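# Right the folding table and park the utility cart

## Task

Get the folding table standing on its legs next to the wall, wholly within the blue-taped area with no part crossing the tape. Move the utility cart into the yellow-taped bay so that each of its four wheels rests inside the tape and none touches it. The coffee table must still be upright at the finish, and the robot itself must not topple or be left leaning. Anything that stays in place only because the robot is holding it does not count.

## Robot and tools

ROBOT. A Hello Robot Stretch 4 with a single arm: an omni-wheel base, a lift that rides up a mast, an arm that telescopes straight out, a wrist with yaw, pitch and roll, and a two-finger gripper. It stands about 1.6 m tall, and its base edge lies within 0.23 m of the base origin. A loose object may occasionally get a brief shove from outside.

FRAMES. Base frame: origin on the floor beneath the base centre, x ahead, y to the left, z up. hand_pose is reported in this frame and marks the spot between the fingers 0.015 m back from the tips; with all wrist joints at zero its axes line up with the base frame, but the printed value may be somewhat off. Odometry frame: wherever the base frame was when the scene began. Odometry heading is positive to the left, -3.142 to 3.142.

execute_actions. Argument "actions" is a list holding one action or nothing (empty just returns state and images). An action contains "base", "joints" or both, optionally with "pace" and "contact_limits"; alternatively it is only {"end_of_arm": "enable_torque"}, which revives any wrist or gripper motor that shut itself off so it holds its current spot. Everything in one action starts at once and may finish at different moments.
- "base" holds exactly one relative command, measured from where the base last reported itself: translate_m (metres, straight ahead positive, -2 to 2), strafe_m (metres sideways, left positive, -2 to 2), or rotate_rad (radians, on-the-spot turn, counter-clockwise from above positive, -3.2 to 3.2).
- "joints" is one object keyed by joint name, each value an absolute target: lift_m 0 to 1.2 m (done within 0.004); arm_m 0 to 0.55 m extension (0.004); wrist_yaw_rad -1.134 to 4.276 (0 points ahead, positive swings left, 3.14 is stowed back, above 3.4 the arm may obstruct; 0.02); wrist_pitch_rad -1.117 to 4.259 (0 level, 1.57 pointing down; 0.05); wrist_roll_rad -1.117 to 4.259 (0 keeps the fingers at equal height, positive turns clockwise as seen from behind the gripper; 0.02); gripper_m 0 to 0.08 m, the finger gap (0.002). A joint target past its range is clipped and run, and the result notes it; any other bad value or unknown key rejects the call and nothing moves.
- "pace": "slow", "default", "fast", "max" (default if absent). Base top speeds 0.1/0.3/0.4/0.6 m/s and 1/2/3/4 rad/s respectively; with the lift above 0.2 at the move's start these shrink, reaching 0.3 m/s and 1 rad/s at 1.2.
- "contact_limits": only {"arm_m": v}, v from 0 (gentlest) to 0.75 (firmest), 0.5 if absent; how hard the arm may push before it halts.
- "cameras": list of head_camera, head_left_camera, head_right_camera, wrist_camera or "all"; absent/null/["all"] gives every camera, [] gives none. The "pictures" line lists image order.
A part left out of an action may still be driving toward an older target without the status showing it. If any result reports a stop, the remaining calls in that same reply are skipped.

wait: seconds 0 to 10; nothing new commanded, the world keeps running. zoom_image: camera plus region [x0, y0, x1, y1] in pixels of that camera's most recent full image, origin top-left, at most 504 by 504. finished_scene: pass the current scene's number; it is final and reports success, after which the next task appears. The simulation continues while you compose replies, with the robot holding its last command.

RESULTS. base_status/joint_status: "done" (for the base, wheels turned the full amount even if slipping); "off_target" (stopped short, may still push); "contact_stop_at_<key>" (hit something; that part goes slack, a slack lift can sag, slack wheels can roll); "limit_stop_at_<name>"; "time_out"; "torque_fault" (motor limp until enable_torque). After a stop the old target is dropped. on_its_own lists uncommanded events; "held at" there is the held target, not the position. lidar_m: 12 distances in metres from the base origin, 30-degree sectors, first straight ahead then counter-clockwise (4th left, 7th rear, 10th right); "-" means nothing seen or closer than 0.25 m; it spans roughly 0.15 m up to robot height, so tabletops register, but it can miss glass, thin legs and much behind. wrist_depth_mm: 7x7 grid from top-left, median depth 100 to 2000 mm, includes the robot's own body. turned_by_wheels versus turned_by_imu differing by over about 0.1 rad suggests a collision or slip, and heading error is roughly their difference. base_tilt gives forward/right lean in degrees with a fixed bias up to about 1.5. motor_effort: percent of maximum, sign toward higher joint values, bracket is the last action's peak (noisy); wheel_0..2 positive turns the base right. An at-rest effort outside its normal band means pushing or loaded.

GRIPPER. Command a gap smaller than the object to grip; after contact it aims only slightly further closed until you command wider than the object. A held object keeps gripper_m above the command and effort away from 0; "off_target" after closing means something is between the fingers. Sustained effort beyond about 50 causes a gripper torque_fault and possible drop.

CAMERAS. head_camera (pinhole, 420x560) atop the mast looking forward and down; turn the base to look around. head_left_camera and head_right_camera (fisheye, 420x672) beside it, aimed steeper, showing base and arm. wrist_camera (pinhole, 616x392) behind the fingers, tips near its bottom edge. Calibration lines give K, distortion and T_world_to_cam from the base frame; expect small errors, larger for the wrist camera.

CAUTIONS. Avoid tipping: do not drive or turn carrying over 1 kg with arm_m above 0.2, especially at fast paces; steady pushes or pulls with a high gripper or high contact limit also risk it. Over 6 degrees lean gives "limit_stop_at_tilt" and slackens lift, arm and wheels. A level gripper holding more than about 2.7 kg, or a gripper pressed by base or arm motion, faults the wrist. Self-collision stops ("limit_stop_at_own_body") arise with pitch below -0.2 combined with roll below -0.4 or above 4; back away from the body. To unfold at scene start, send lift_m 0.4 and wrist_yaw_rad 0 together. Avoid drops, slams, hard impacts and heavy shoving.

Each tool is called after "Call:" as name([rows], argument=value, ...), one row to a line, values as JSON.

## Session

Call:
execute_actions(actions=[])

Scene clock: 0.00 s.
base_odometry: x=+0.000 y=+0.000 heading=+0.000 (m, m, rad; odometry frame)
turned_by_wheels: +0.000 (rad since the last result)
turned_by_imu: +0.000 (rad since the last result)
base_tilt: forward=-0.2 right=+0.3 (deg)
lidar_m: 1.58 1.40 1.33 1.75 1.69 1.14 0.85 0.86 0.89 0.83 0.79 0.85
base_status: not commanded
joint_positions: lift_m=+0.176 arm_m=+0.001 wrist_yaw_rad=+3.066 wrist_pitch_rad=+0.005 wrist_roll_rad=+0.002 gripper_m=+0.040
joint_status: not commanded
motor_effort: lift_m=+20 arm_m=-1 wrist_yaw_rad=+1 wrist_pitch_rad=-8 wrist_roll_rad=+0 gripper_m=-2 wheel_0=+0 wheel_1=+0 wheel_2=+0 (%)
hand_pose: x=-0.0339 y=+0.1032 z=+0.3532 quat_wxyz=(+0.038, -0.002, +0.001, +0.999) (m; base frame)
wrist_depth_mm: - 143 1042 1229 1430 1708 1499 / - 142 1060 1205 1430 1708 1499 / - 140 1025 1205 1397 1661 1499 / 116 141 1025 1205 1397 1708 1499 / 809 904 1025 1182 1397 1708 1464 / 831 917 1025 1182 1366 1499 1464 / 809 854 122 976 103 1008 991
pictures: head_camera, head_left_camera, head_right_camera, wrist_camera
camera_calibration (this result's frames):
wrist_camera: T_world_to_cam=[[0.108696, 0.994074, -0.00146667, -0.101992], [-0.00331508, -0.00111292, -0.999994, 0.408509], [-0.99407, 0.1087, 0.00317447, 0.103514], [0, 0, 0, 1]] pos_world=[0.11534, 0.0905898, 0.408028]
Images, in order (width x height): head_camera 420x560, head_left_camera 420x672, head_right_camera 420x672, wrist_camera 616x392.

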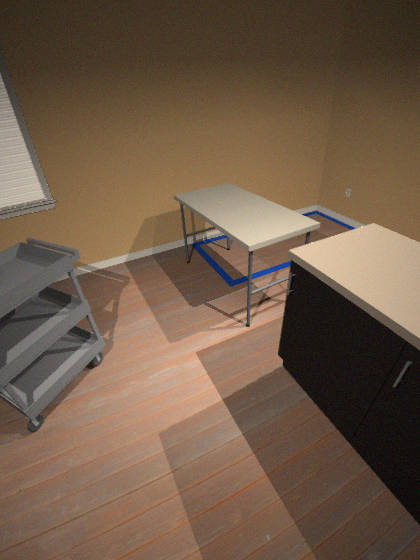

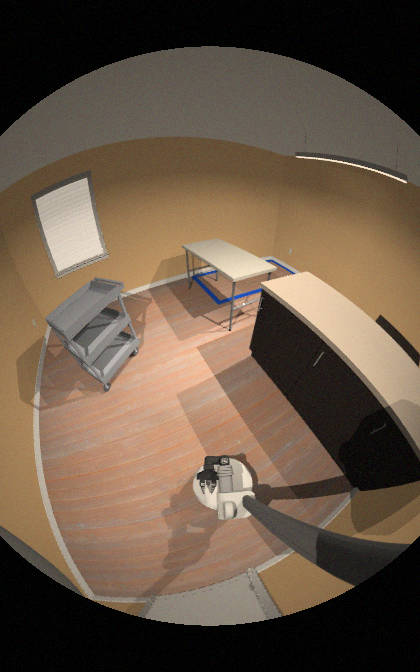

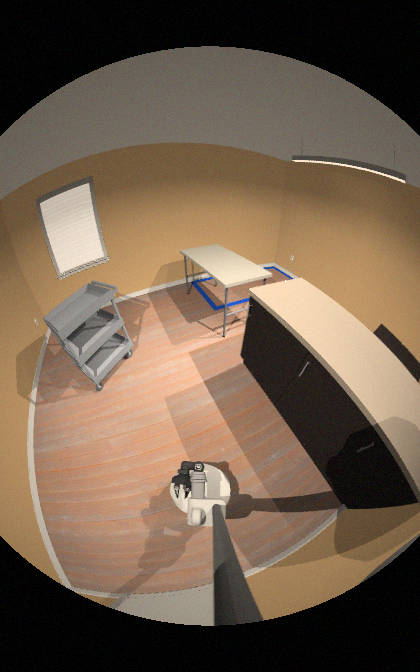

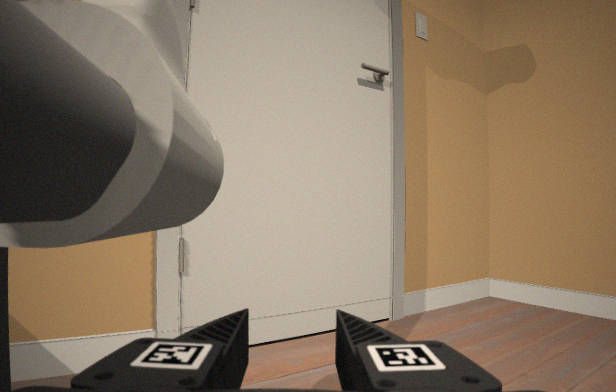

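Call:
execute_actions([
  {"base":{"rotate_rad":0.215}},
], cameras=[])

Call:
execute_actions([
  {"base":{"translate_m":1.65},"pace":"fast"},
], cameras=[])

Call:
execute_actions([
  {"base":{"rotate_rad":-1.2}},
], cameras=["head_left_camera"])

Call:
execute_actions([
  {"base":{"translate_m":0.76},"pace":"slow"},
], cameras=["head_left_camera"])

Call:
execute_actions([
  {"base":{"translate_m":0.6},"pace":"slow"},
], cameras=["head_left_camera"])

Scene clock: 9.53 s.
base_odometry: x=+0.000 y=+0.000 heading=+0.215 (m, m, rad; odometry frame)
turned_by_wheels: +0.215 (rad since the last result)
turned_by_imu: +0.213 (rad since the last result)
base_tilt: forward=-0.2 right=+0.2 (deg)
lidar_m: 1.79 1.33 1.92 1.69 1.68 0.96 0.85 0.86 0.94 0.80 0.81 0.96
base_status: done
joint_positions: lift_m=+0.176 arm_m=+0.001 wrist_yaw_rad=+3.066 wrist_pitch_rad=+0.005 wrist_roll_rad=+0.002 gripper_m=+0.040
joint_status: not commanded
motor_effort: lift_m=+20(20) arm_m=-1(1) wrist_yaw_rad=+0(1) wrist_pitch_rad=-9(9) wrist_roll_rad=+0(1) gripper_m=-1(1) wheel_0=+0(5) wheel_1=+1(8) wheel_2=+1(6) (%)
hand_pose: x=-0.0339 y=+0.1032 z=+0.3532 quat_wxyz=(+0.038, -0.002, +0.001, +0.999) (m; base frame)
wrist_depth_mm: - 143 1008 1078 1205 1366 1499 / - 142 1008 1078 1182 1366 1499 / - 140 1008 1078 1205 1308 1499 / 116 140 976 1078 1138 1281 1464 / 842 917 976 1060 1160 1255 1430 / 854 917 976 1042 1160 1255 1397 / 842 866 122 960 103 991 1008
pictures: none
No camera images: the call's "cameras" was empty. Leave "cameras" out to get every camera's image.

Scene clock: 15.03 s.
base_odometry: x=+1.612 y=+0.352 heading=+0.215 (m, m, rad; odometry frame)
turned_by_wheels: +0.000 (rad since the last result)
turned_by_imu: -0.001 (rad since the last result)
base_tilt: forward=-0.1 right=+0.2 (deg)
lidar_m: 0.91 1.27 1.48 0.47 0.50 2.45 2.45 0.83 0.54 0.44 0.45 0.51
base_status: done
joint_positions: lift_m=+0.176 arm_m=+0.001 wrist_yaw_rad=+3.066 wrist_pitch_rad=+0.005 wrist_roll_rad=+0.002 gripper_m=+0.040
joint_status: not commanded
motor_effort: lift_m=+20(20) arm_m=-1(1) wrist_yaw_rad=+1(1) wrist_pitch_rad=-9(9) wrist_roll_rad=+1(0) gripper_m=-1(2) wheel_0=-1(6) wheel_1=-1(6) wheel_2=+0(12) (%)
hand_pose: x=-0.0339 y=+0.1032 z=+0.3532 quat_wxyz=(+0.038, -0.002, +0.001, +0.999) (m; base frame)
wrist_depth_mm: - 143 - - - - - / - 142 - - - - - / - 140 - - - - - / 116 141 - - - - - / 1182 - - - - - - / 1308 1499 1499 1576 1499 1537 1499 / 946 976 122 946 103 1008 976
pictures: none
No camera images: the call's "cameras" was empty. Leave "cameras" out to get every camera's image.

Scene clock: 16.87 s.
base_odometry: x=+1.612 y=+0.352 heading=-0.985 (m, m, rad; odometry frame)
turned_by_wheels: -1.200 (rad since the last result)
turned_by_imu: -1.191 (rad since the last result)
base_tilt: forward=-0.2 right=+0.3 (deg)
lidar_m: 0.44 0.47 0.72 1.24 1.39 0.52 0.48 2.28 2.50 1.16 0.77 0.43
base_status: done
joint_positions: lift_m=+0.176 arm_m=+0.001 wrist_yaw_rad=+3.066 wrist_pitch_rad=+0.005 wrist_roll_rad=+0.002 gripper_m=+0.040
joint_status: not commanded
motor_effort: lift_m=+20(20) arm_m=-2(1) wrist_yaw_rad=+2(0) wrist_pitch_rad=-8(9) wrist_roll_rad=-2(1) gripper_m=-1(0) wheel_0=+1(5) wheel_1=+1(7) wheel_2=+0(6) (%)
hand_pose: x=-0.0339 y=+0.1033 z=+0.3532 quat_wxyz=(+0.038, -0.002, +0.001, +0.999) (m; base frame)
wrist_depth_mm: - 143 788 768 866 - 1708 / - 142 878 1060 - - 1756 / - 140 647 1397 - - 1708 / 116 141 634 1060 - - 1708 / - - - - - - 1756 / 1397 1336 809 778 1025 1499 1464 / 931 976 122 820 104 1025 976
pictures: head_left_camera
Images, in order (width x height): head_left_camera 420x672.

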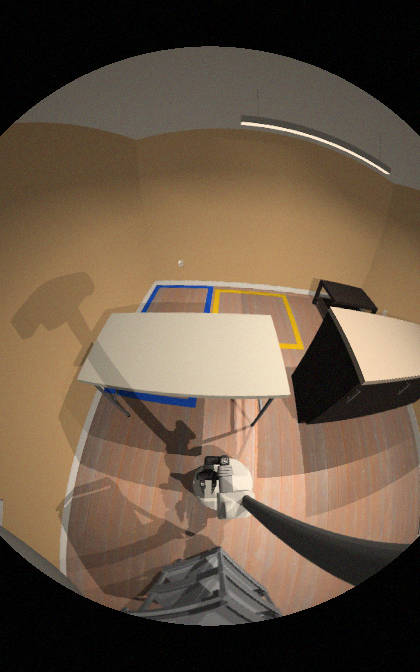

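Scene clock: 25.73 s.
base_odometry: x=+2.032 y=-0.281 heading=-0.985 (m, m, rad; odometry frame)
turned_by_wheels: +0.000 (rad since the last result)
turned_by_imu: -0.004 (rad since the last result)
base_tilt: forward=-0.2 right=+0.3 (deg)
lidar_m: 0.25 0.25 0.25 0.25 0.25 1.51 1.23 3.12 0.74 0.25 0.25 0.25
base_status: done
joint_positions: lift_m=+0.176 arm_m=+0.001 wrist_yaw_rad=+3.066 wrist_pitch_rad=+0.005 wrist_roll_rad=+0.002 gripper_m=+0.040
joint_status: not commanded
motor_effort: lift_m=+20(20) arm_m=-1(1) wrist_yaw_rad=+1(1) wrist_pitch_rad=-9(9) wrist_roll_rad=+2(1) gripper_m=-2(2) wheel_0=+0(4) wheel_1=+2(3) wheel_2=-5(8) (%)
hand_pose: x=-0.0339 y=+0.1033 z=+0.3532 quat_wxyz=(+0.038, -0.002, +0.001, +0.999) (m; base frame)
wrist_depth_mm: - 143 - - - - 1576 / - 142 - - - - 1576 / - 140 1397 1921 - - 1537 / 116 141 1430 - - - 1576 / - - - - - - 1576 / 1397 1464 1537 1537 1576 1499 1430 / 946 976 122 960 103 1008 1008
pictures: head_left_camera
Images, in order (width x height): head_left_camera 420x672.

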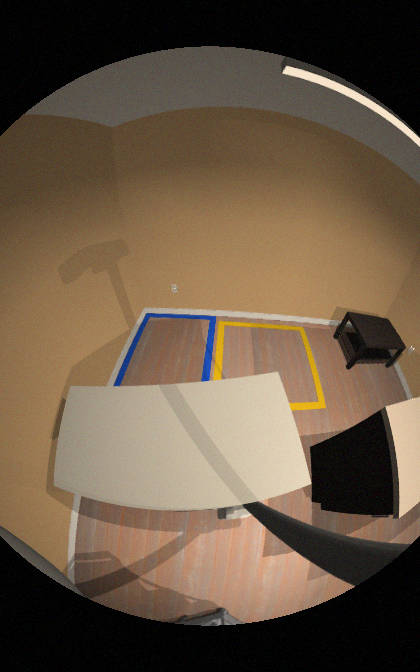

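Scene clock: 33.00 s.
base_odometry: x=+2.364 y=-0.781 heading=-0.985 (m, m, rad; odometry frame)
turned_by_wheels: +0.000 (rad since the last result)
turned_by_imu: -0.003 (rad since the last result)
base_tilt: forward=-0.2 right=+0.3 (deg)
lidar_m: 0.25 0.25 0.25 0.25 0.25 0.25 1.87 1.03 0.89 0.26 0.25 0.25
base_status: done
joint_positions: lift_m=+0.176 arm_m=+0.001 wrist_yaw_rad=+3.066 wrist_pitch_rad=+0.005 wrist_roll_rad=+0.002 gripper_m=+0.040
joint_status: not commanded
motor_effort: lift_m=+20(20) arm_m=-1(1) wrist_yaw_rad=+1(1) wrist_pitch_rad=-8(9) wrist_roll_rad=+2(0) gripper_m=-2(2) wheel_0=+0(3) wheel_1=+2(6) wheel_2=-4(10) (%)
hand_pose: x=-0.0339 y=+0.1033 z=+0.3532 quat_wxyz=(+0.038, -0.002, +0.001, +0.999) (m; base frame)
wrist_depth_mm: - 143 - - - - 574 / - 142 - - - - 1499 / - 140 - - - - 1464 / 116 141 - - - - 1464 / - - - - - - 1464 / 1397 1464 1499 1576 1576 1499 1366 / 946 976 122 960 103 1008 991
pictures: head_left_camera
Images, in order (width x height): head_left_camera 420x672.

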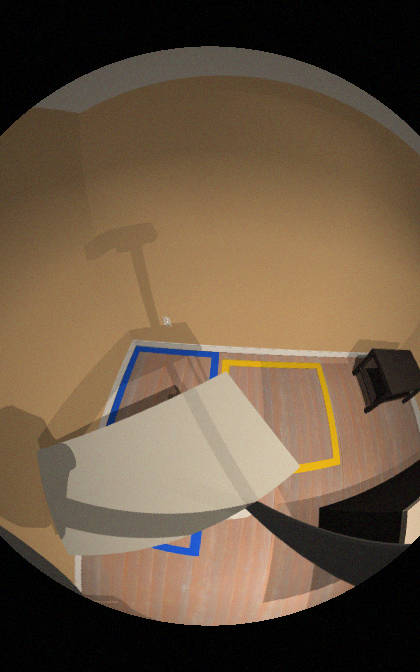

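Call:
execute_actions([
  {"base":{"translate_m":0.65},"pace":"slow"},
], cameras=["head_left_camera"])

Call:
execute_actions([
  {"base":{"strafe_m":0.15},"pace":"slow"},
], cameras=["head_left_camera"])

Scene clock: 47.00 s.
base_odometry: x=+2.723 y=-1.322 heading=-0.985 (m, m, rad; odometry frame)
turned_by_wheels: +0.000 (rad since the last result)
turned_by_imu: -0.003 (rad since the last result)
base_tilt: forward=-0.1 right=+0.3 (deg)
lidar_m: 0.25 0.25 0.25 0.25 0.25 0.25 0.25 1.35 1.58 1.60 0.25 0.25
base_status: done
joint_positions: lift_m=+0.176 arm_m=+0.001 wrist_yaw_rad=+3.066 wrist_pitch_rad=+0.005 wrist_roll_rad=+0.002 gripper_m=+0.040
joint_status: not commanded
motor_effort: lift_m=+20(20) arm_m=-2(2) wrist_yaw_rad=+0(0) wrist_pitch_rad=-9(9) wrist_roll_rad=+1(0) gripper_m=-1(2) wheel_0=+4(7) wheel_1=+3(6) wheel_2=-3(11) (%)
hand_pose: x=-0.0339 y=+0.1033 z=+0.3532 quat_wxyz=(+0.038, -0.002, +0.001, +0.999) (m; base frame)
wrist_depth_mm: - 143 - - 585 569 580 / - 142 - - - 820 778 / - 140 - - - - 1366 / 116 141 - - - - 1336 / 1229 - - - - 1863 1281 / 1281 1464 1499 1576 1576 1537 1308 / 960 976 122 991 103 1008 991
pictures: head_left_camera
Images, in order (width x height): head_left_camera 420x672.

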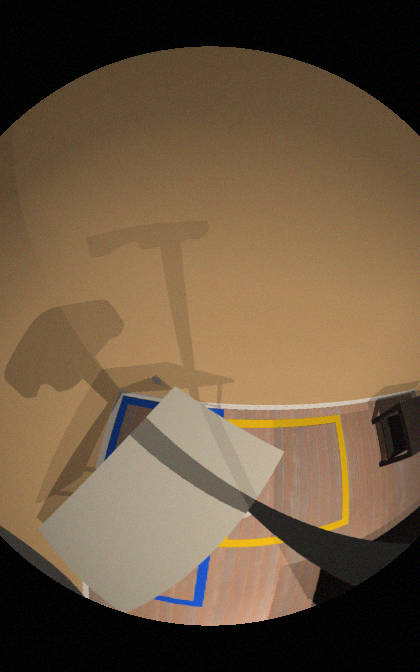

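Scene clock: 49.63 s.
base_odometry: x=+2.848 y=-1.239 heading=-0.985 (m, m, rad; odometry frame)
turned_by_wheels: +0.000 (rad since the last result)
turned_by_imu: -0.001 (rad since the last result)
base_tilt: forward=-0.1 right=+0.3 (deg)
lidar_m: 0.25 0.25 0.25 0.25 0.25 0.25 0.25 1.41 1.54 1.76 0.25 0.25
base_status: done
joint_positions: lift_m=+0.176 arm_m=+0.001 wrist_yaw_rad=+3.066 wrist_pitch_rad=+0.005 wrist_roll_rad=+0.002 gripper_m=+0.040
joint_status: not commanded
motor_effort: lift_m=+20(20) arm_m=-1(1) wrist_yaw_rad=+2(1) wrist_pitch_rad=-9(9) wrist_roll_rad=+1(1) gripper_m=+0(0) wheel_0=-3(7) wheel_1=+6(12) wheel_2=+0(2) (%)
hand_pose: x=-0.0339 y=+0.1033 z=+0.3532 quat_wxyz=(+0.038, -0.002, +0.001, +0.999) (m; base frame)
wrist_depth_mm: - 143 - - 585 574 569 / - 142 - - 842 809 1060 / - 140 - - - 1708 1160 / 116 141 - - - 1661 1160 / 1397 - - - - 1576 1098 / 1366 1464 1537 1576 1576 1397 1118 / 960 960 122 960 103 1008 1008
pictures: head_left_camera
Images, in order (width x height): head_left_camera 420x672.

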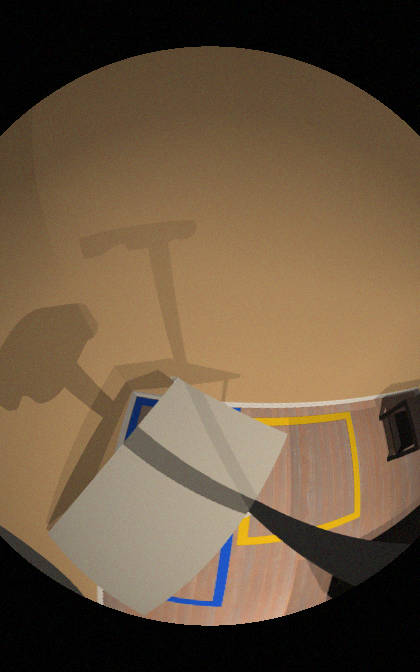

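Call:
execute_actions([
  {"base":{"strafe_m":0.1},"pace":"slow"},
], cameras=[])

Call:
execute_actions([
  {"base":{"translate_m":-0.08},"pace":"slow"},
], cameras=[])

Call:
execute_actions([
  {"base":{"strafe_m":-0.75}},
], cameras=[])

Call:
execute_actions([
  {"base":{"rotate_rad":1.45},"joints":{"lift_m":0.548,"wrist_yaw_rad":0,"wrist_roll_rad":1.57,"gripper_m":0.08}},
])

Scene clock: 61.17 s.
base_odometry: x=+2.931 y=-1.184 heading=-0.984 (m, m, rad; odometry frame)
turned_by_wheels: +0.000 (rad since the last result)
turned_by_imu: -0.001 (rad since the last result)
base_tilt: forward=-0.2 right=+0.3 (deg)
lidar_m: 0.25 0.25 0.25 0.25 0.25 0.25 0.25 1.50 1.51 1.84 0.25 0.25
base_status: done
joint_positions: lift_m=+0.176 arm_m=+0.001 wrist_yaw_rad=+3.066 wrist_pitch_rad=+0.005 wrist_roll_rad=+0.002 gripper_m=+0.040
joint_status: not commanded
motor_effort: lift_m=+20(20) arm_m=-1(2) wrist_yaw_rad=+1(0) wrist_pitch_rad=-8(9) wrist_roll_rad=+1(1) gripper_m=-1(1) wheel_0=-4(6) wheel_1=+9(7) wheel_2=+0(1) (%)
hand_pose: x=-0.0339 y=+0.1033 z=+0.3532 quat_wxyz=(+0.038, -0.002, +0.001, +0.999) (m; base frame)
wrist_depth_mm: - 144 - - 591 569 574 / - 142 - - 831 1160 917 / - 140 - - - 1464 1025 / 115 141 - - - 1499 1008 / 1537 - - - - 1366 960 / 1366 1499 1537 1618 1537 1336 960 / 946 976 122 976 103 1008 904
pictures: none
No camera images: the call's "cameras" was empty. Leave "cameras" out to get every camera's image.

Scene clock: 63.23 s.
base_odometry: x=+2.886 y=-1.117 heading=-0.984 (m, m, rad; odometry frame)
turned_by_wheels: +0.000 (rad since the last result)
turned_by_imu: -0.001 (rad since the last result)
base_tilt: forward=-0.2 right=+0.3 (deg)
lidar_m: 0.25 0.25 0.25 0.25 0.25 0.25 2.47 1.47 1.42 1.86 0.97 0.25
base_status: done
joint_positions: lift_m=+0.176 arm_m=+0.001 wrist_yaw_rad=+3.066 wrist_pitch_rad=+0.005 wrist_roll_rad=+0.002 gripper_m=+0.040
joint_status: not commanded
motor_effort: lift_m=+20(20) arm_m=-1(1) wrist_yaw_rad=+0(2) wrist_pitch_rad=-9(9) wrist_roll_rad=+1(1) gripper_m=+0(1) wheel_0=-1(4) wheel_1=+0(8) wheel_2=+2(5) (%)
hand_pose: x=-0.0339 y=+0.1033 z=+0.3532 quat_wxyz=(+0.038, -0.002, +0.001, +0.999) (m; base frame)
wrist_depth_mm: - 143 - - 585 574 574 / - 142 - - - 1397 976 / - 140 - - - 1464 1008 / 116 140 - - - 1537 1025 / 1464 - - - - 1397 976 / 1397 1430 1537 1537 1537 1366 991 / 960 960 122 960 103 1008 931
pictures: none
No camera images: the call's "cameras" was empty. Leave "cameras" out to get every camera's image.

Scene clock: 67.07 s.
base_odometry: x=+2.262 y=-1.533 heading=-0.984 (m, m, rad; odometry frame)
turned_by_wheels: +0.000 (rad since the last result)
turned_by_imu: +0.000 (rad since the last result)
base_tilt: forward=-0.2 right=+0.3 (deg)
lidar_m: 0.67 0.74 0.56 0.60 0.83 2.53 1.08 1.02 1.54 1.09 0.86 0.69
base_status: done
joint_positions: lift_m=+0.176 arm_m=+0.001 wrist_yaw_rad=+3.066 wrist_pitch_rad=+0.005 wrist_roll_rad=+0.002 gripper_m=+0.040
joint_status: not commanded
motor_effort: lift_m=+20(20) arm_m=-1(1) wrist_yaw_rad=+1(0) wrist_pitch_rad=-9(9) wrist_roll_rad=+0(0) gripper_m=-1(2) wheel_0=-2(8) wheel_1=+2(10) wheel_2=+1(2) (%)
hand_pose: x=-0.0339 y=+0.1033 z=+0.3532 quat_wxyz=(+0.038, -0.002, +0.001, +0.999) (m; base frame)
wrist_depth_mm: - 143 - - - - - / - 142 - - - - - / - 140 - - - - - / 115 141 - - - - - / 1078 1078 - - - - - / 1078 1078 1499 1576 1537 1537 1464 / 946 976 122 960 103 1008 991
pictures: none
No camera images: the call's "cameras" was empty. Leave "cameras" out to get every camera's image.

Scene clock: 69.60 s.
base_odometry: x=+2.262 y=-1.533 heading=+0.466 (m, m, rad; odometry frame)
turned_by_wheels: +1.450 (rad since the last result)
turned_by_imu: +1.438 (rad since the last result)
base_tilt: forward=-0.2 right=+0.3 (deg)
lidar_m: 0.58 0.76 2.18 1.49 1.01 1.33 1.09 0.96 0.71 0.66 0.70 0.55
base_status: done
joint_positions: lift_m=+0.548 arm_m=+0.001 wrist_yaw_rad=+0.001 wrist_pitch_rad=+0.005 wrist_roll_rad=+1.570 gripper_m=+0.080
joint_status: all done
motor_effort: lift_m=+23(24) arm_m=-1(1) wrist_yaw_rad=+1(7) wrist_pitch_rad=-9(9) wrist_roll_rad=+2(5) gripper_m=+2(2) wheel_0=+0(5) wheel_1=+0(7) wheel_2=+1(8) (%)
hand_pose: x=+0.3843 y=-0.0873 z=+0.7250 quat_wxyz=(+0.708, +0.707, +0.002, -0.001) (m; base frame)
wrist_depth_mm: 1182 1160 1182 325 668 1008 917 / 1308 1336 1336 1336 1308 1281 946 / 1308 1281 1336 1366 1336 1336 976 / 1308 1308 1336 1336 1308 1308 976 / 1281 1281 1336 1336 1366 1366 960 / 1281 1308 1336 1336 1336 1308 960 / - 105 1281 1308 136 110 917
pictures: head_camera, head_left_camera, head_right_camera, wrist_camera
camera_calibration (this result's frames):
wrist_camera: T_world_to_cam=[[-0.0377555, -0.00208005, -0.999285, 0.735209], [0.0071272, 0.999972, -0.00235076, 0.141569], [0.999262, -0.00721085, -0.0377396, -0.207785], [0, 0, 0, 1]] pos_world=[0.23438, -0.141534, 0.727174]
Images, in order (width x height): head_camera 420x560, head_left_camera 420x672, head_right_camera 420x672, wrist_camera 616x392.

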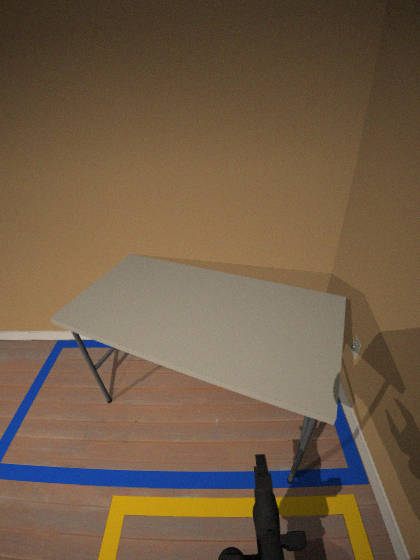

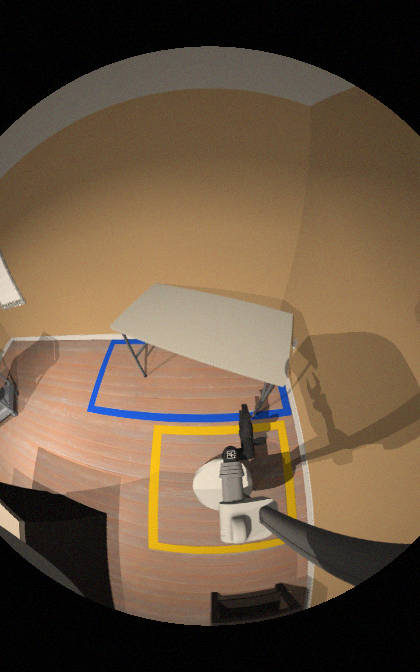

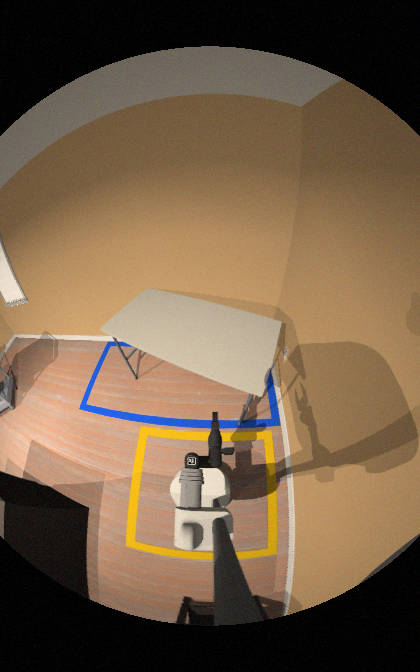

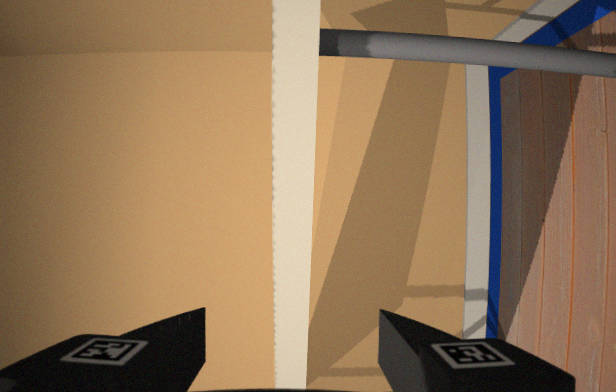

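Call:
execute_actions([
  {"base":{"strafe_m":-0.15},"joints":{"gripper_m":0}},
], cameras=[])

Call:
execute_actions([
  {"joints":{"arm_m":0.4},"pace":"slow"},
], cameras=["head_camera"])

Call:
execute_actions([
  {"base":{"strafe_m":0.87},"joints":{"gripper_m":0.08,"arm_m":0.36}},
], cameras=["head_camera","wrist_camera"])

Scene clock: 84.50 s.
base_odometry: x=+2.329 y=-1.667 heading=+0.466 (m, m, rad; odometry frame)
turned_by_wheels: +0.000 (rad since the last result)
turned_by_imu: -0.001 (rad since the last result)
base_tilt: forward=-0.2 right=+0.2 (deg)
lidar_m: 0.52 0.68 2.21 1.49 1.15 1.57 1.09 0.73 0.56 0.52 0.56 0.50
base_status: done
joint_positions: lift_m=+0.548 arm_m=+0.001 wrist_yaw_rad=+0.000 wrist_pitch_rad=+0.005 wrist_roll_rad=+1.570 gripper_m=+0.000
joint_status: all done
motor_effort: lift_m=+23(23) arm_m=-1(1) wrist_yaw_rad=+1(0) wrist_pitch_rad=-9(8) wrist_roll_rad=+1(3) gripper_m=-3(3) wheel_0=+0(9) wheel_1=+0(7) wheel_2=+0(1) (%)
hand_pose: x=+0.3843 y=-0.0874 z=+0.7250 quat_wxyz=(+0.708, +0.707, +0.002, -0.001) (m; base frame)
wrist_depth_mm: 854 854 854 842 831 798 798 / 1205 1229 1205 1138 1205 1160 946 / 1308 1308 1308 809 1308 1281 904 / 1308 1281 1336 281 1308 1182 334 / 1255 1281 1308 298 1336 1336 960 / 1281 1308 1281 309 1366 1336 960 / 1281 1281 110 113 1308 1308 946
pictures: none
No camera images: the call's "cameras" was empty. Leave "cameras" out to get every camera's image.

Scene clock: 89.77 s.
base_odometry: x=+2.329 y=-1.667 heading=+0.464 (m, m, rad; odometry frame)
turned_by_wheels: -0.002 (rad since the last result)
turned_by_imu: -0.003 (rad since the last result)
base_tilt: forward=-0.2 right=+0.2 (deg)
lidar_m: 0.78 0.87 1.33 1.50 1.15 1.57 1.06 0.75 0.55 0.52 0.55 0.76
base_status: not commanded
joint_positions: lift_m=+0.548 arm_m=+0.398 wrist_yaw_rad=-0.014 wrist_pitch_rad=+0.004 wrist_roll_rad=+1.570 gripper_m=+0.000
joint_status: all done
on_its_own: wrist_yaw_rad is at rest, and its effort (+40) is outside its rest range (-13 to +13)
motor_effort: lift_m=+23(23) arm_m=+9(9) wrist_yaw_rad=+40(55) wrist_pitch_rad=-6(9) wrist_roll_rad=+3(1) gripper_m=-3(2) wheel_0=-6(6) wheel_1=-2(2) wheel_2=-12(13) (%)
hand_pose: x=+0.7808 y=-0.0903 z=+0.7252 quat_wxyz=(+0.708, +0.707, -0.003, -0.006) (m; base frame)
wrist_depth_mm: 809 809 809 820 788 778 788 / 891 931 917 917 931 946 946 / 904 917 917 159 946 931 946 / 891 891 904 160 204 206 206 / 891 891 891 163 917 917 931 / 878 891 904 164 931 917 904 / 878 891 110 113 917 904 917
pictures: head_camera
Images, in order (width x height): head_camera 420x560.

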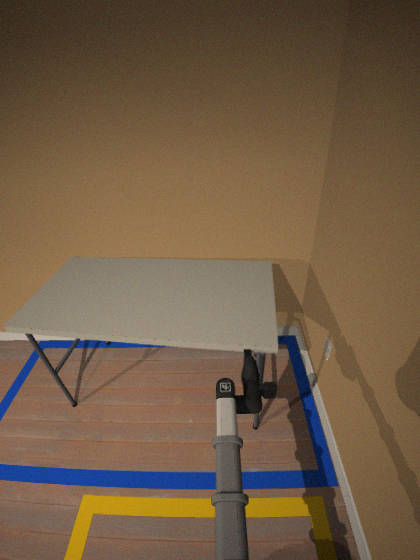

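Scene clock: 94.00 s.
base_odometry: x=+1.939 y=-0.889 heading=+0.464 (m, m, rad; odometry frame)
turned_by_wheels: +0.000 (rad since the last result)
turned_by_imu: -0.005 (rad since the last result)
base_tilt: forward=-0.2 right=+0.3 (deg)
lidar_m: 0.89 1.61 1.98 1.73 0.55 0.46 0.96 1.25 1.45 1.38 1.17 0.91
base_status: done
joint_positions: lift_m=+0.548 arm_m=+0.361 wrist_yaw_rad=+0.000 wrist_pitch_rad=+0.004 wrist_roll_rad=+1.570 gripper_m=+0.080
joint_status: all done
motor_effort: lift_m=+23(23) arm_m=-5(7) wrist_yaw_rad=+1(40) wrist_pitch_rad=-8(8) wrist_roll_rad=+3(4) gripper_m=+1(1) wheel_0=+0(11) wheel_1=-2(10) wheel_2=+0(11) (%)
hand_pose: x=+0.7443 y=-0.0875 z=+0.7251 quat_wxyz=(+0.708, +0.707, +0.001, -0.002) (m; base frame)
wrist_depth_mm: 960 960 946 634 976 991 960 / 946 960 976 306 976 991 976 / 946 960 946 310 991 991 946 / 946 946 960 317 1008 991 960 / 931 946 946 319 960 976 960 / 931 946 946 324 960 960 931 / - 105 946 640 136 110 -
pictures: head_camera, wrist_camera
camera_calibration (this result's frames):
wrist_camera: T_world_to_cam=[[-0.0373969, -0.00203382, -0.999298, 0.748665], [0.00800498, 0.999965, -0.00233475, 0.138525], [0.999268, -0.00808668, -0.0373793, -0.567826], [0, 0, 0, 1]] pos_world=[0.594299, -0.141589, 0.727238]
Images, in order (width x height): head_camera 420x560, wrist_camera 616x392.

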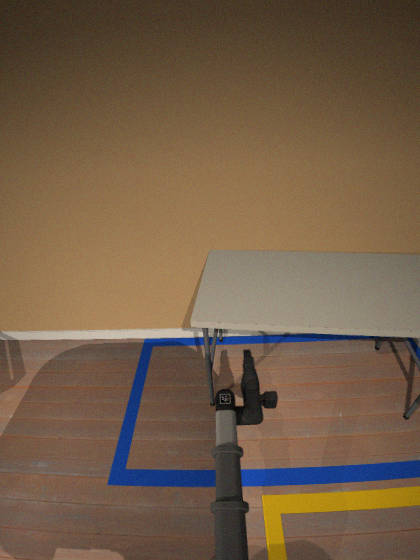

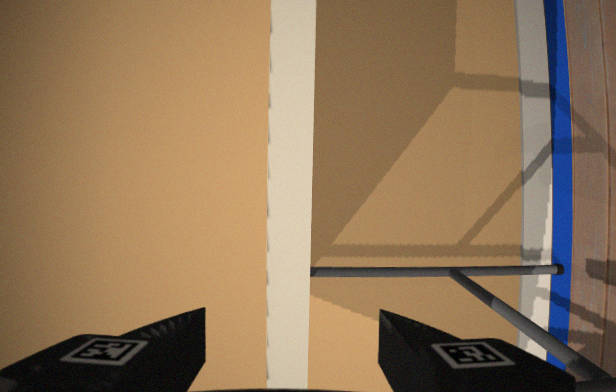

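Call:
execute_actions([
  {"joints":{"arm_m":0.54}},
], cameras=[])

Call:
execute_actions([
  {"joints":{"gripper_m":0.031}},
], cameras=[])

Call:
execute_actions([
  {"joints":{"arm_m":0.4},"pace":"slow"},
], cameras=["wrist_camera"])

Call:
execute_actions([
  {"joints":{"gripper_m":0.08}},
], cameras=[])

Call:
execute_actions([
  {"joints":{"arm_m":0},"base":{"translate_m":0.2}},
], cameras=["wrist_camera","head_right_camera"])

Call:
execute_actions([
  {"base":{"rotate_rad":1.58},"joints":{"lift_m":0.95,"wrist_pitch_rad":1.57}},
], cameras=["head_camera","head_right_camera"])

Scene clock: 105.70 s.
base_odometry: x=+1.939 y=-0.889 heading=+0.464 (m, m, rad; odometry frame)
turned_by_wheels: +0.000 (rad since the last result)
turned_by_imu: -0.001 (rad since the last result)
base_tilt: forward=-0.2 right=+0.3 (deg)
lidar_m: 0.89 1.59 1.96 1.73 0.55 0.46 0.92 1.26 1.43 1.38 1.17 0.93
base_status: not commanded
joint_positions: lift_m=+0.548 arm_m=+0.539 wrist_yaw_rad=+0.000 wrist_pitch_rad=+0.004 wrist_roll_rad=+1.570 gripper_m=+0.080
joint_status: all done
motor_effort: lift_m=+23(23) arm_m=+4(5) wrist_yaw_rad=+1(2) wrist_pitch_rad=-9(8) wrist_roll_rad=+2(4) gripper_m=+2(0) wheel_0=+0(0) wheel_1=-2(2) wheel_2=+0(0) (%)
hand_pose: x=+0.9228 y=-0.0874 z=+0.7250 quat_wxyz=(+0.708, +0.707, +0.002, -0.002) (m; base frame)
wrist_depth_mm: 768 778 788 129 809 798 809 / 768 768 778 131 788 809 809 / 759 759 778 133 788 798 809 / 759 768 778 135 788 788 798 / 768 768 768 137 788 798 798 / 759 759 146 139 778 788 778 / - 105 140 141 136 110 -
pictures: none
No camera images: the call's "cameras" was empty. Leave "cameras" out to get every camera's image.

Scene clock: 106.93 s.
base_odometry: x=+1.939 y=-0.889 heading=+0.464 (m, m, rad; odometry frame)
turned_by_wheels: +0.000 (rad since the last result)
turned_by_imu: +0.000 (rad since the last result)
base_tilt: forward=-0.1 right=+0.2 (deg)
lidar_m: 0.90 1.59 1.95 1.75 0.56 0.46 0.94 1.24 1.46 1.38 1.15 0.91
base_status: not commanded
joint_positions: lift_m=+0.548 arm_m=+0.539 wrist_yaw_rad=+0.000 wrist_pitch_rad=-0.002 wrist_roll_rad=+1.571 gripper_m=+0.036
joint_status: gripper_m off_target (ended at +0.036, target +0.031)
motor_effort: lift_m=+21(23) arm_m=+4(4) wrist_yaw_rad=-1(0) wrist_pitch_rad=+10(10) wrist_roll_rad=-2(3) gripper_m=-35(37) wheel_0=+0(0) wheel_1=-2(2) wheel_2=+0(0) (%)
hand_pose: x=+0.9229 y=-0.0874 z=+0.7265 quat_wxyz=(+0.707, +0.707, -0.001, +0.001) (m; base frame)
wrist_depth_mm: 768 788 778 129 809 788 809 / 778 778 788 130 798 798 798 / 768 768 778 132 778 798 788 / 768 768 768 134 798 778 809 / 759 759 768 137 788 788 788 / 768 759 768 139 778 788 750 / 759 759 116 141 106 778 788
pictures: none
No camera images: the call's "cameras" was empty. Leave "cameras" out to get every camera's image.

Scene clock: 109.60 s.
base_odometry: x=+1.940 y=-0.889 heading=+0.464 (m, m, rad; odometry frame)
turned_by_wheels: +0.000 (rad since the last result)
turned_by_imu: -0.001 (rad since the last result)
base_tilt: forward=-0.2 right=+0.3 (deg)
lidar_m: 0.76 1.57 1.96 1.76 0.54 0.46 0.96 1.26 1.45 1.38 1.06 0.79
base_status: not commanded
joint_positions: lift_m=+0.548 arm_m=+0.401 wrist_yaw_rad=+0.004 wrist_pitch_rad=-0.001 wrist_roll_rad=+1.571 gripper_m=+0.036
joint_status: all done
motor_effort: lift_m=+20(21) arm_m=-8(7) wrist_yaw_rad=-11(11) wrist_pitch_rad=+9(9) wrist_roll_rad=-2(1) gripper_m=-35(36) wheel_0=-4(4) wheel_1=-2(2) wheel_2=+4(4) (%)
hand_pose: x=+0.7854 y=-0.0866 z=+0.7264 quat_wxyz=(+0.707, +0.707, +0.001, +0.002) (m; base frame)
wrist_depth_mm: 917 917 931 139 931 931 946 / 904 917 946 140 931 946 931 / 904 917 917 140 917 946 946 / 917 917 917 140 946 931 917 / 904 917 917 140 917 931 917 / 904 904 891 141 904 917 917 / 904 904 116 140 106 917 917
pictures: wrist_camera
camera_calibration (this result's frames):
wrist_camera: T_world_to_cam=[[-0.0317868, -0.000738306, -0.999494, 0.747412], [0.00405835, 0.999991, -0.00086774, 0.139393], [0.999486, -0.00408388, -0.0317835, -0.612713], [0, 0, 0, 1]] pos_world=[0.63559, -0.141342, 0.727681]
Images, in order (width x height): wrist_camera 616x392.

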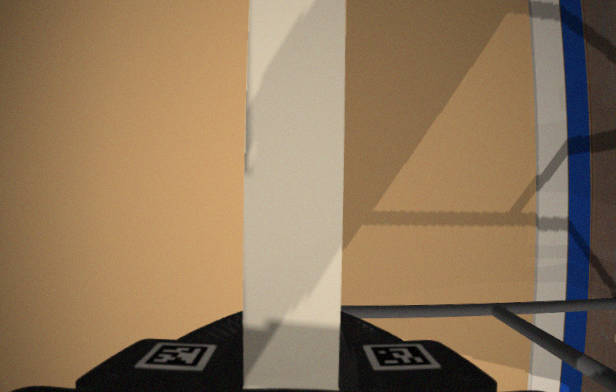

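Scene clock: 110.70 s.
base_odometry: x=+1.940 y=-0.889 heading=+0.464 (m, m, rad; odometry frame)
turned_by_wheels: +0.000 (rad since the last result)
turned_by_imu: +0.000 (rad since the last result)
base_tilt: forward=-0.2 right=+0.3 (deg)
lidar_m: 0.77 1.60 1.96 1.74 0.55 0.46 0.94 1.26 1.46 1.39 1.05 0.80
base_status: not commanded
joint_positions: lift_m=+0.548 arm_m=+0.401 wrist_yaw_rad=+0.001 wrist_pitch_rad=+0.004 wrist_roll_rad=+1.571 gripper_m=+0.080
joint_status: all done
motor_effort: lift_m=+21(20) arm_m=-5(8) wrist_yaw_rad=+0(9) wrist_pitch_rad=-8(7) wrist_roll_rad=-1(2) gripper_m=+1(38) wheel_0=-2(4) wheel_1=-2(3) wheel_2=+1(4) (%)
hand_pose: x=+0.7844 y=-0.0873 z=+0.7253 quat_wxyz=(+0.707, +0.707, +0.002, -0.001) (m; base frame)
wrist_depth_mm: 917 904 904 142 946 946 946 / 904 904 917 142 931 946 946 / 904 917 917 142 931 931 946 / 904 878 931 142 917 931 946 / 891 904 917 142 931 931 931 / 891 904 917 142 917 931 931 / - 105 145 143 135 110 -
pictures: none
No camera images: the call's "cameras" was empty. Leave "cameras" out to get every camera's image.

Scene clock: 112.97 s.
base_odometry: x=+2.118 y=-0.799 heading=+0.464 (m, m, rad; odometry frame)
turned_by_wheels: +0.000 (rad since the last result)
turned_by_imu: -0.001 (rad since the last result)
base_tilt: forward=-0.2 right=+0.4 (deg)
lidar_m: 0.55 1.39 1.90 1.71 0.84 0.62 0.91 1.44 1.46 1.39 0.80 0.57
base_status: done
joint_positions: lift_m=+0.548 arm_m=+0.001 wrist_yaw_rad=+0.000 wrist_pitch_rad=+0.005 wrist_roll_rad=+1.571 gripper_m=+0.080
joint_status: all done
motor_effort: lift_m=+21(21) arm_m=-4(6) wrist_yaw_rad=+1(0) wrist_pitch_rad=-8(10) wrist_roll_rad=+0(1) gripper_m=+1(1) wheel_0=+1(5) wheel_1=+0(5) wheel_2=+0(8) (%)
hand_pose: x=+0.3848 y=-0.0874 z=+0.7252 quat_wxyz=(+0.707, +0.707, +0.002, -0.002) (m; base frame)
wrist_depth_mm: 1118 1118 1160 1138 1160 1182 960 / 1118 1118 1118 1118 1160 1138 991 / 1118 1098 1118 1138 1138 1160 976 / 1098 1098 1118 1138 1160 1138 976 / 1098 1118 1118 1118 1138 1138 976 / 1060 1098 1138 904 1118 1118 917 / - 105 1118 1118 135 110 554
pictures: head_right_camera, wrist_camera
camera_calibration (this result's frames):
wrist_camera: T_world_to_cam=[[-0.0377664, -0.000959025, -0.999286, 0.735538], [0.00776336, 0.999969, -0.00125308, 0.140659], [0.999256, -0.00780515, -0.0377578, -0.208294], [0, 0, 0, 1]] pos_world=[0.234825, -0.141575, 0.727325]
Images, in order (width x height): head_right_camera 420x672, wrist_camera 616x392.

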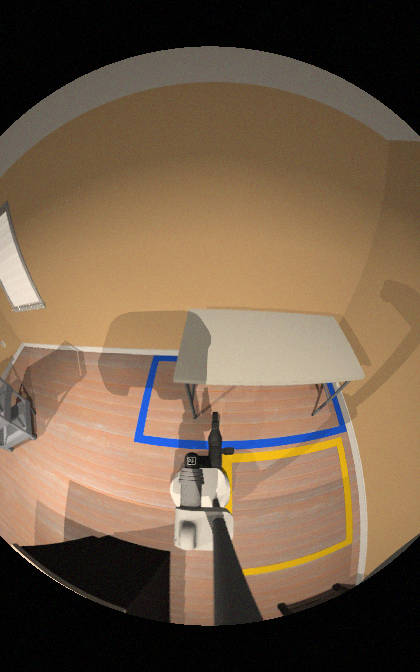

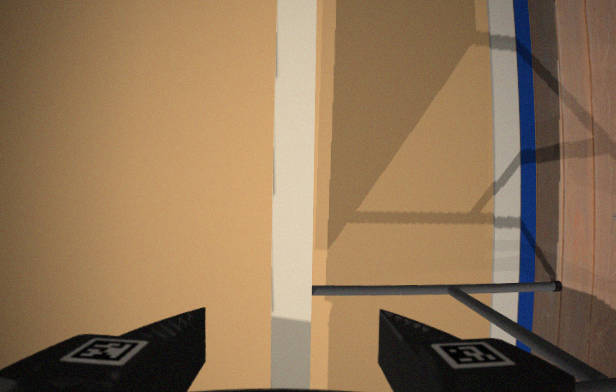

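Scene clock: 115.60 s.
base_odometry: x=+2.118 y=-0.799 heading=+2.044 (m, m, rad; odometry frame)
turned_by_wheels: +1.580 (rad since the last result)
turned_by_imu: +1.567 (rad since the last result)
base_tilt: forward=-0.1 right=+0.3 (deg)
lidar_m: 1.72 0.82 0.62 0.92 1.44 1.44 1.38 0.79 0.57 0.57 1.38 1.97
base_status: done
joint_positions: lift_m=+0.950 arm_m=+0.001 wrist_yaw_rad=+0.000 wrist_pitch_rad=+1.570 wrist_roll_rad=+1.571 gripper_m=+0.080
joint_status: all done
motor_effort: lift_m=+23(24) arm_m=-4(5) wrist_yaw_rad=+1(1) wrist_pitch_rad=+0(5) wrist_roll_rad=-1(1) gripper_m=+0(0) wheel_0=+1(6) wheel_1=+0(5) wheel_2=+0(7) (%)
hand_pose: x=+0.1724 y=-0.0874 z=+0.9152 quat_wxyz=(+0.500, +0.500, +0.500, -0.500) (m; base frame)
wrist_depth_mm: 1078 1078 1098 1098 1098 1098 1098 / 1060 1078 1078 1078 1098 1118 1138 / 1078 1060 1078 1098 1118 1118 1098 / 1078 1078 1060 1078 1060 1078 1098 / 1060 1060 1078 878 854 544 336 / 1042 1042 1042 866 854 1078 1078 / - 105 1042 1098 136 110 1118
pictures: head_camera, head_right_camera
Images, in order (width x height): head_camera 420x560, head_right_camera 420x672.

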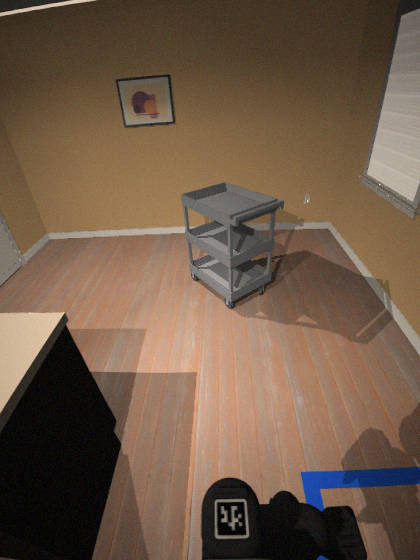

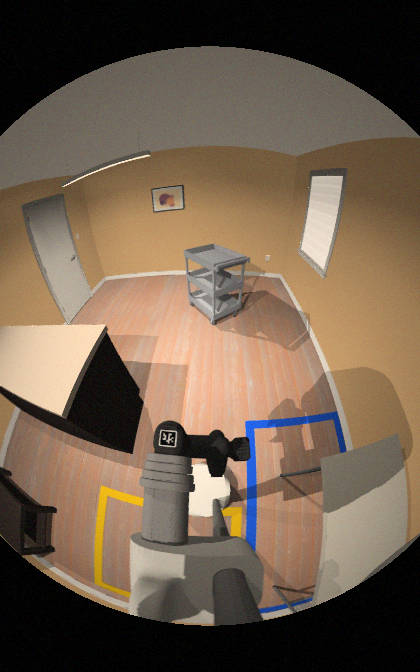

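Call:
execute_actions([
  {"base":{"translate_m":1.35},"joints":{"arm_m":0.3,"wrist_roll_rad":0.9},"pace":"fast"},
], cameras=[])

Call:
execute_actions([
  {"base":{"strafe_m":-0.16}},
], cameras=["wrist_camera","head_right_camera"])

Scene clock: 137.77 s.
base_odometry: x=+1.503 y=+0.402 heading=+2.044 (m, m, rad; odometry frame)
turned_by_wheels: +0.000 (rad since the last result)
turned_by_imu: -0.002 (rad since the last result)
base_tilt: forward=-0.1 right=+0.3 (deg)
lidar_m: 0.43 0.86 2.40 1.87 0.77 0.81 2.19 1.38 1.41 1.36 1.43 0.39
base_status: done
joint_positions: lift_m=+0.950 arm_m=+0.299 wrist_yaw_rad=+0.000 wrist_pitch_rad=+1.570 wrist_roll_rad=+0.900 gripper_m=+0.080
joint_status: all done
motor_effort: lift_m=+22(23) arm_m=+4(4) wrist_yaw_rad=+0(1) wrist_pitch_rad=+0(1) wrist_roll_rad=-1(7) gripper_m=+1(0) wheel_0=-1(5) wheel_1=+0(6) wheel_2=+1(11) (%)
hand_pose: x=+0.4704 y=-0.0874 z=+0.9153 quat_wxyz=(+0.637, +0.308, +0.636, -0.307) (m; base frame)
wrist_depth_mm: 271 272 274 276 232 1118 1118 / 270 270 273 276 227 1118 1118 / 267 270 271 272 224 1118 1138 / 266 268 270 271 1078 1098 1118 / 265 266 268 270 1098 1098 1098 / 249 264 267 267 204 1078 1098 / - 105 198 211 136 110 1098
pictures: none
No camera images: the call's "cameras" was empty. Leave "cameras" out to get every camera's image.

Scene clock: 139.53 s.
base_odometry: x=+1.645 y=+0.475 heading=+2.044 (m, m, rad; odometry frame)
turned_by_wheels: +0.000 (rad since the last result)
turned_by_imu: +0.000 (rad since the last result)
base_tilt: forward=-0.1 right=+0.3 (deg)
lidar_m: 0.37 0.52 2.60 1.87 0.89 1.05 1.71 1.32 1.25 1.20 1.28 0.56
base_status: done
joint_positions: lift_m=+0.950 arm_m=+0.299 wrist_yaw_rad=+0.000 wrist_pitch_rad=+1.570 wrist_roll_rad=+0.900 gripper_m=+0.080
joint_status: not commanded
motor_effort: lift_m=+22(22) arm_m=+4(4) wrist_yaw_rad=+0(1) wrist_pitch_rad=+0(1) wrist_roll_rad=+0(0) gripper_m=+0(1) wheel_0=-2(6) wheel_1=+1(7) wheel_2=+0(0) (%)
hand_pose: x=+0.4704 y=-0.0874 z=+0.9153 quat_wxyz=(+0.637, +0.308, +0.636, -0.307) (m; base frame)
wrist_depth_mm: 271 272 273 647 1098 1138 1118 / 270 272 273 204 1118 1098 1118 / 267 270 271 203 1098 1098 1118 / 265 267 268 1078 1078 1078 1118 / 264 267 235 1098 1078 1098 1098 / 262 264 237 1078 891 1078 1078 / - 106 243 904 136 110 1078
pictures: head_right_camera, wrist_camera
camera_calibration (this result's frames):
wrist_camera: T_world_to_cam=[[-0.782505, -0.621797, 0.0324558, 0.280464], [-0.622316, 0.782722, -0.00834002, 0.424103], [-0.020218, -0.0267238, -0.999438, 1.07149], [0, 0, 0, 1]] pos_world=[0.505054, -0.128929, 1.06532]
Images, in order (width x height): head_right_camera 420x672, wrist_camera 616x392.

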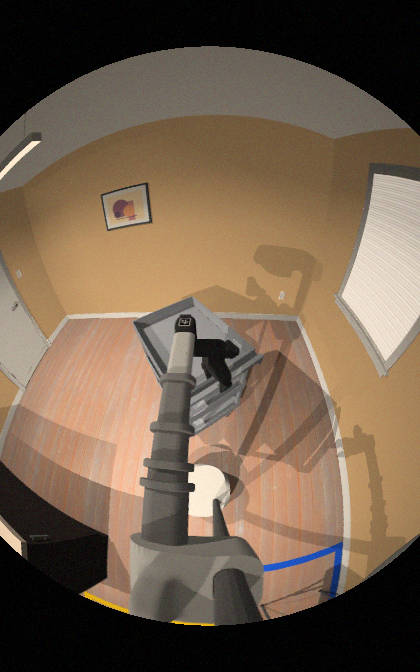

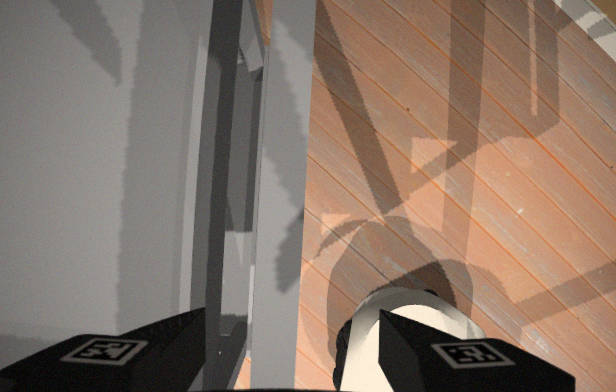

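Call:
execute_actions([
  {"joints":{"lift_m":0.88},"pace":"slow"},
], cameras=[])

Call:
execute_actions([
  {"base":{"strafe_m":0.4},"joints":{"wrist_roll_rad":1.2,"arm_m":0.1},"pace":"slow"},
], cameras=["head_right_camera"])

Call:
execute_actions([
  {"base":{"translate_m":-0.76},"joints":{"wrist_roll_rad":1.5},"pace":"slow"},
], cameras=["wrist_camera","head_right_camera"])

Scene clock: 148.20 s.
base_odometry: x=+1.645 y=+0.475 heading=+2.044 (m, m, rad; odometry frame)
turned_by_wheels: +0.000 (rad since the last result)
turned_by_imu: -0.001 (rad since the last result)
base_tilt: forward=-0.2 right=+0.3 (deg)
lidar_m: 0.35 0.53 2.57 1.87 0.88 1.04 1.70 1.31 1.24 1.20 1.27 0.52
base_status: not commanded
joint_positions: lift_m=+0.880 arm_m=+0.299 wrist_yaw_rad=-0.001 wrist_pitch_rad=+1.572 wrist_roll_rad=+0.900 gripper_m=+0.080
joint_status: all done
motor_effort: lift_m=+14(20) arm_m=+4(4) wrist_yaw_rad=+2(3) wrist_pitch_rad=-5(6) wrist_roll_rad=-1(1) gripper_m=+0(0) wheel_0=-2(2) wheel_1=+0(1) wheel_2=-1(1) (%)
hand_pose: x=+0.4699 y=-0.0874 z=+0.8460 quat_wxyz=(+0.636, +0.308, +0.637, -0.308) (m; base frame)
wrist_depth_mm: 202 202 205 134 1025 1025 1060 / 200 200 189 133 1025 1008 1042 / 199 157 196 1025 1025 1025 1042 / 198 162 204 1008 1025 1025 1042 / 196 166 185 991 1025 1025 1025 / 195 150 146 991 891 1008 1025 / - 105 129 976 136 110 1025
pictures: none
No camera images: the call's "cameras" was empty. Leave "cameras" out to get every camera's image.

Scene clock: 153.33 s.
base_odometry: x=+1.289 y=+0.293 heading=+2.044 (m, m, rad; odometry frame)
turned_by_wheels: +0.000 (rad since the last result)
turned_by_imu: -0.004 (rad since the last result)
base_tilt: forward=-0.1 right=+0.3 (deg)
lidar_m: 0.32 2.07 2.15 1.84 0.72 0.61 2.73 1.48 1.67 1.60 0.42 0.31
base_status: done
joint_positions: lift_m=+0.880 arm_m=+0.101 wrist_yaw_rad=-0.002 wrist_pitch_rad=+1.573 wrist_roll_rad=+1.201 gripper_m=+0.080
joint_status: all done
motor_effort: lift_m=+18(18) arm_m=-3(12) wrist_yaw_rad=+7(9) wrist_pitch_rad=-8(39) wrist_roll_rad=-2(10) gripper_m=+1(2) wheel_0=-2(9) wheel_1=+2(4) wheel_2=-2(5) (%)
hand_pose: x=+0.2708 y=-0.0874 z=+0.8457 quat_wxyz=(+0.582, +0.400, +0.584, -0.400) (m; base frame)
wrist_depth_mm: 201 203 171 466 1025 1042 1060 / 200 202 173 462 1042 1042 1042 / 199 201 172 133 1025 1060 1042 / 198 200 208 132 1025 1025 1042 / 196 198 336 131 798 1042 1025 / 195 152 248 131 778 788 1025 / - 105 129 778 136 110 -
pictures: head_right_camera
Images, in order (width x height): head_right_camera 420x672.

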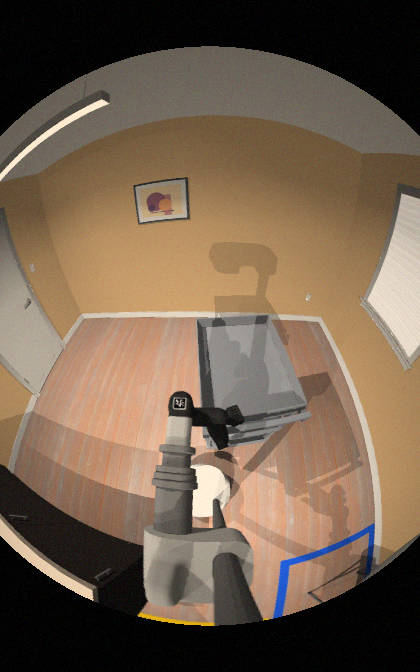

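Scene clock: 162.23 s.
base_odometry: x=+1.636 y=-0.383 heading=+2.044 (m, m, rad; odometry frame)
turned_by_wheels: +0.000 (rad since the last result)
turned_by_imu: +0.000 (rad since the last result)
base_tilt: forward=-0.1 right=+0.2 (deg)
lidar_m: 0.26 2.89 0.31 0.31 0.35 0.50 1.97 1.16 0.96 1.58 0.44 0.33
base_status: done
joint_positions: lift_m=+0.880 arm_m=+0.101 wrist_yaw_rad=+0.002 wrist_pitch_rad=+1.567 wrist_roll_rad=+1.499 gripper_m=+0.080
joint_status: all done
motor_effort: lift_m=+18(18) arm_m=-3(3) wrist_yaw_rad=-5(11) wrist_pitch_rad=+9(32) wrist_roll_rad=+1(4) gripper_m=-1(0) wheel_0=-1(6) wheel_1=-2(4) wheel_2=+4(8) (%)
hand_pose: x=+0.2725 y=-0.0874 z=+0.8457 quat_wxyz=(+0.519, +0.482, +0.517, -0.480) (m; base frame)
wrist_depth_mm: 203 156 134 1008 1042 1060 1042 / 202 160 133 1025 1042 1025 1042 / 201 163 132 991 1008 1008 1042 / 199 163 132 991 1025 1025 1060 / 198 164 131 991 798 798 492 / 196 151 130 991 788 778 1008 / - 105 129 976 136 110 1025
pictures: head_right_camera, wrist_camera
camera_calibration (this result's frames):
wrist_camera: T_world_to_cam=[[-0.99684, -0.0739078, 0.0291304, 0.236946], [-0.07417, 0.997213, -0.00802464, 0.169481], [-0.0284562, -0.0101599, -0.999543, 1.0017], [0, 0, 0, 1]] pos_world=[0.277272, -0.141319, 0.995696]
Images, in order (width x height): head_right_camera 420x672, wrist_camera 616x392.

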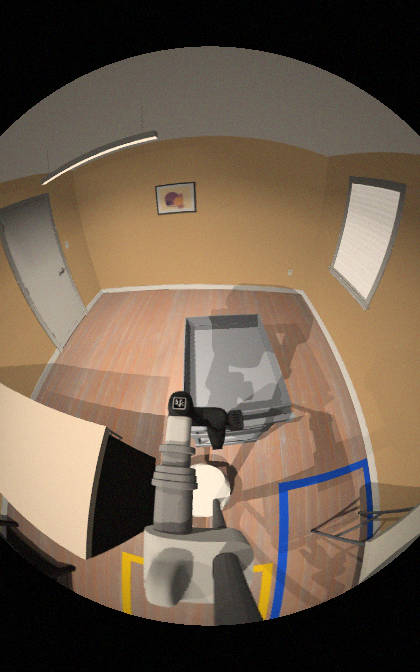

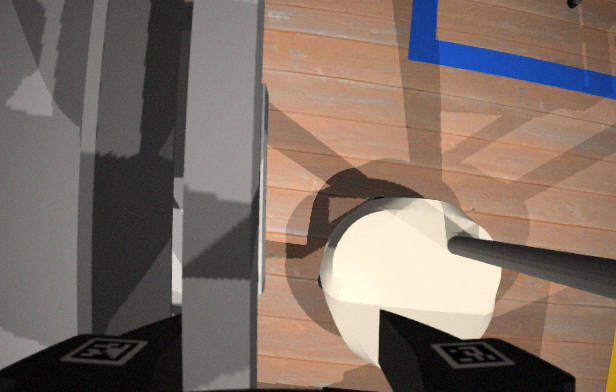

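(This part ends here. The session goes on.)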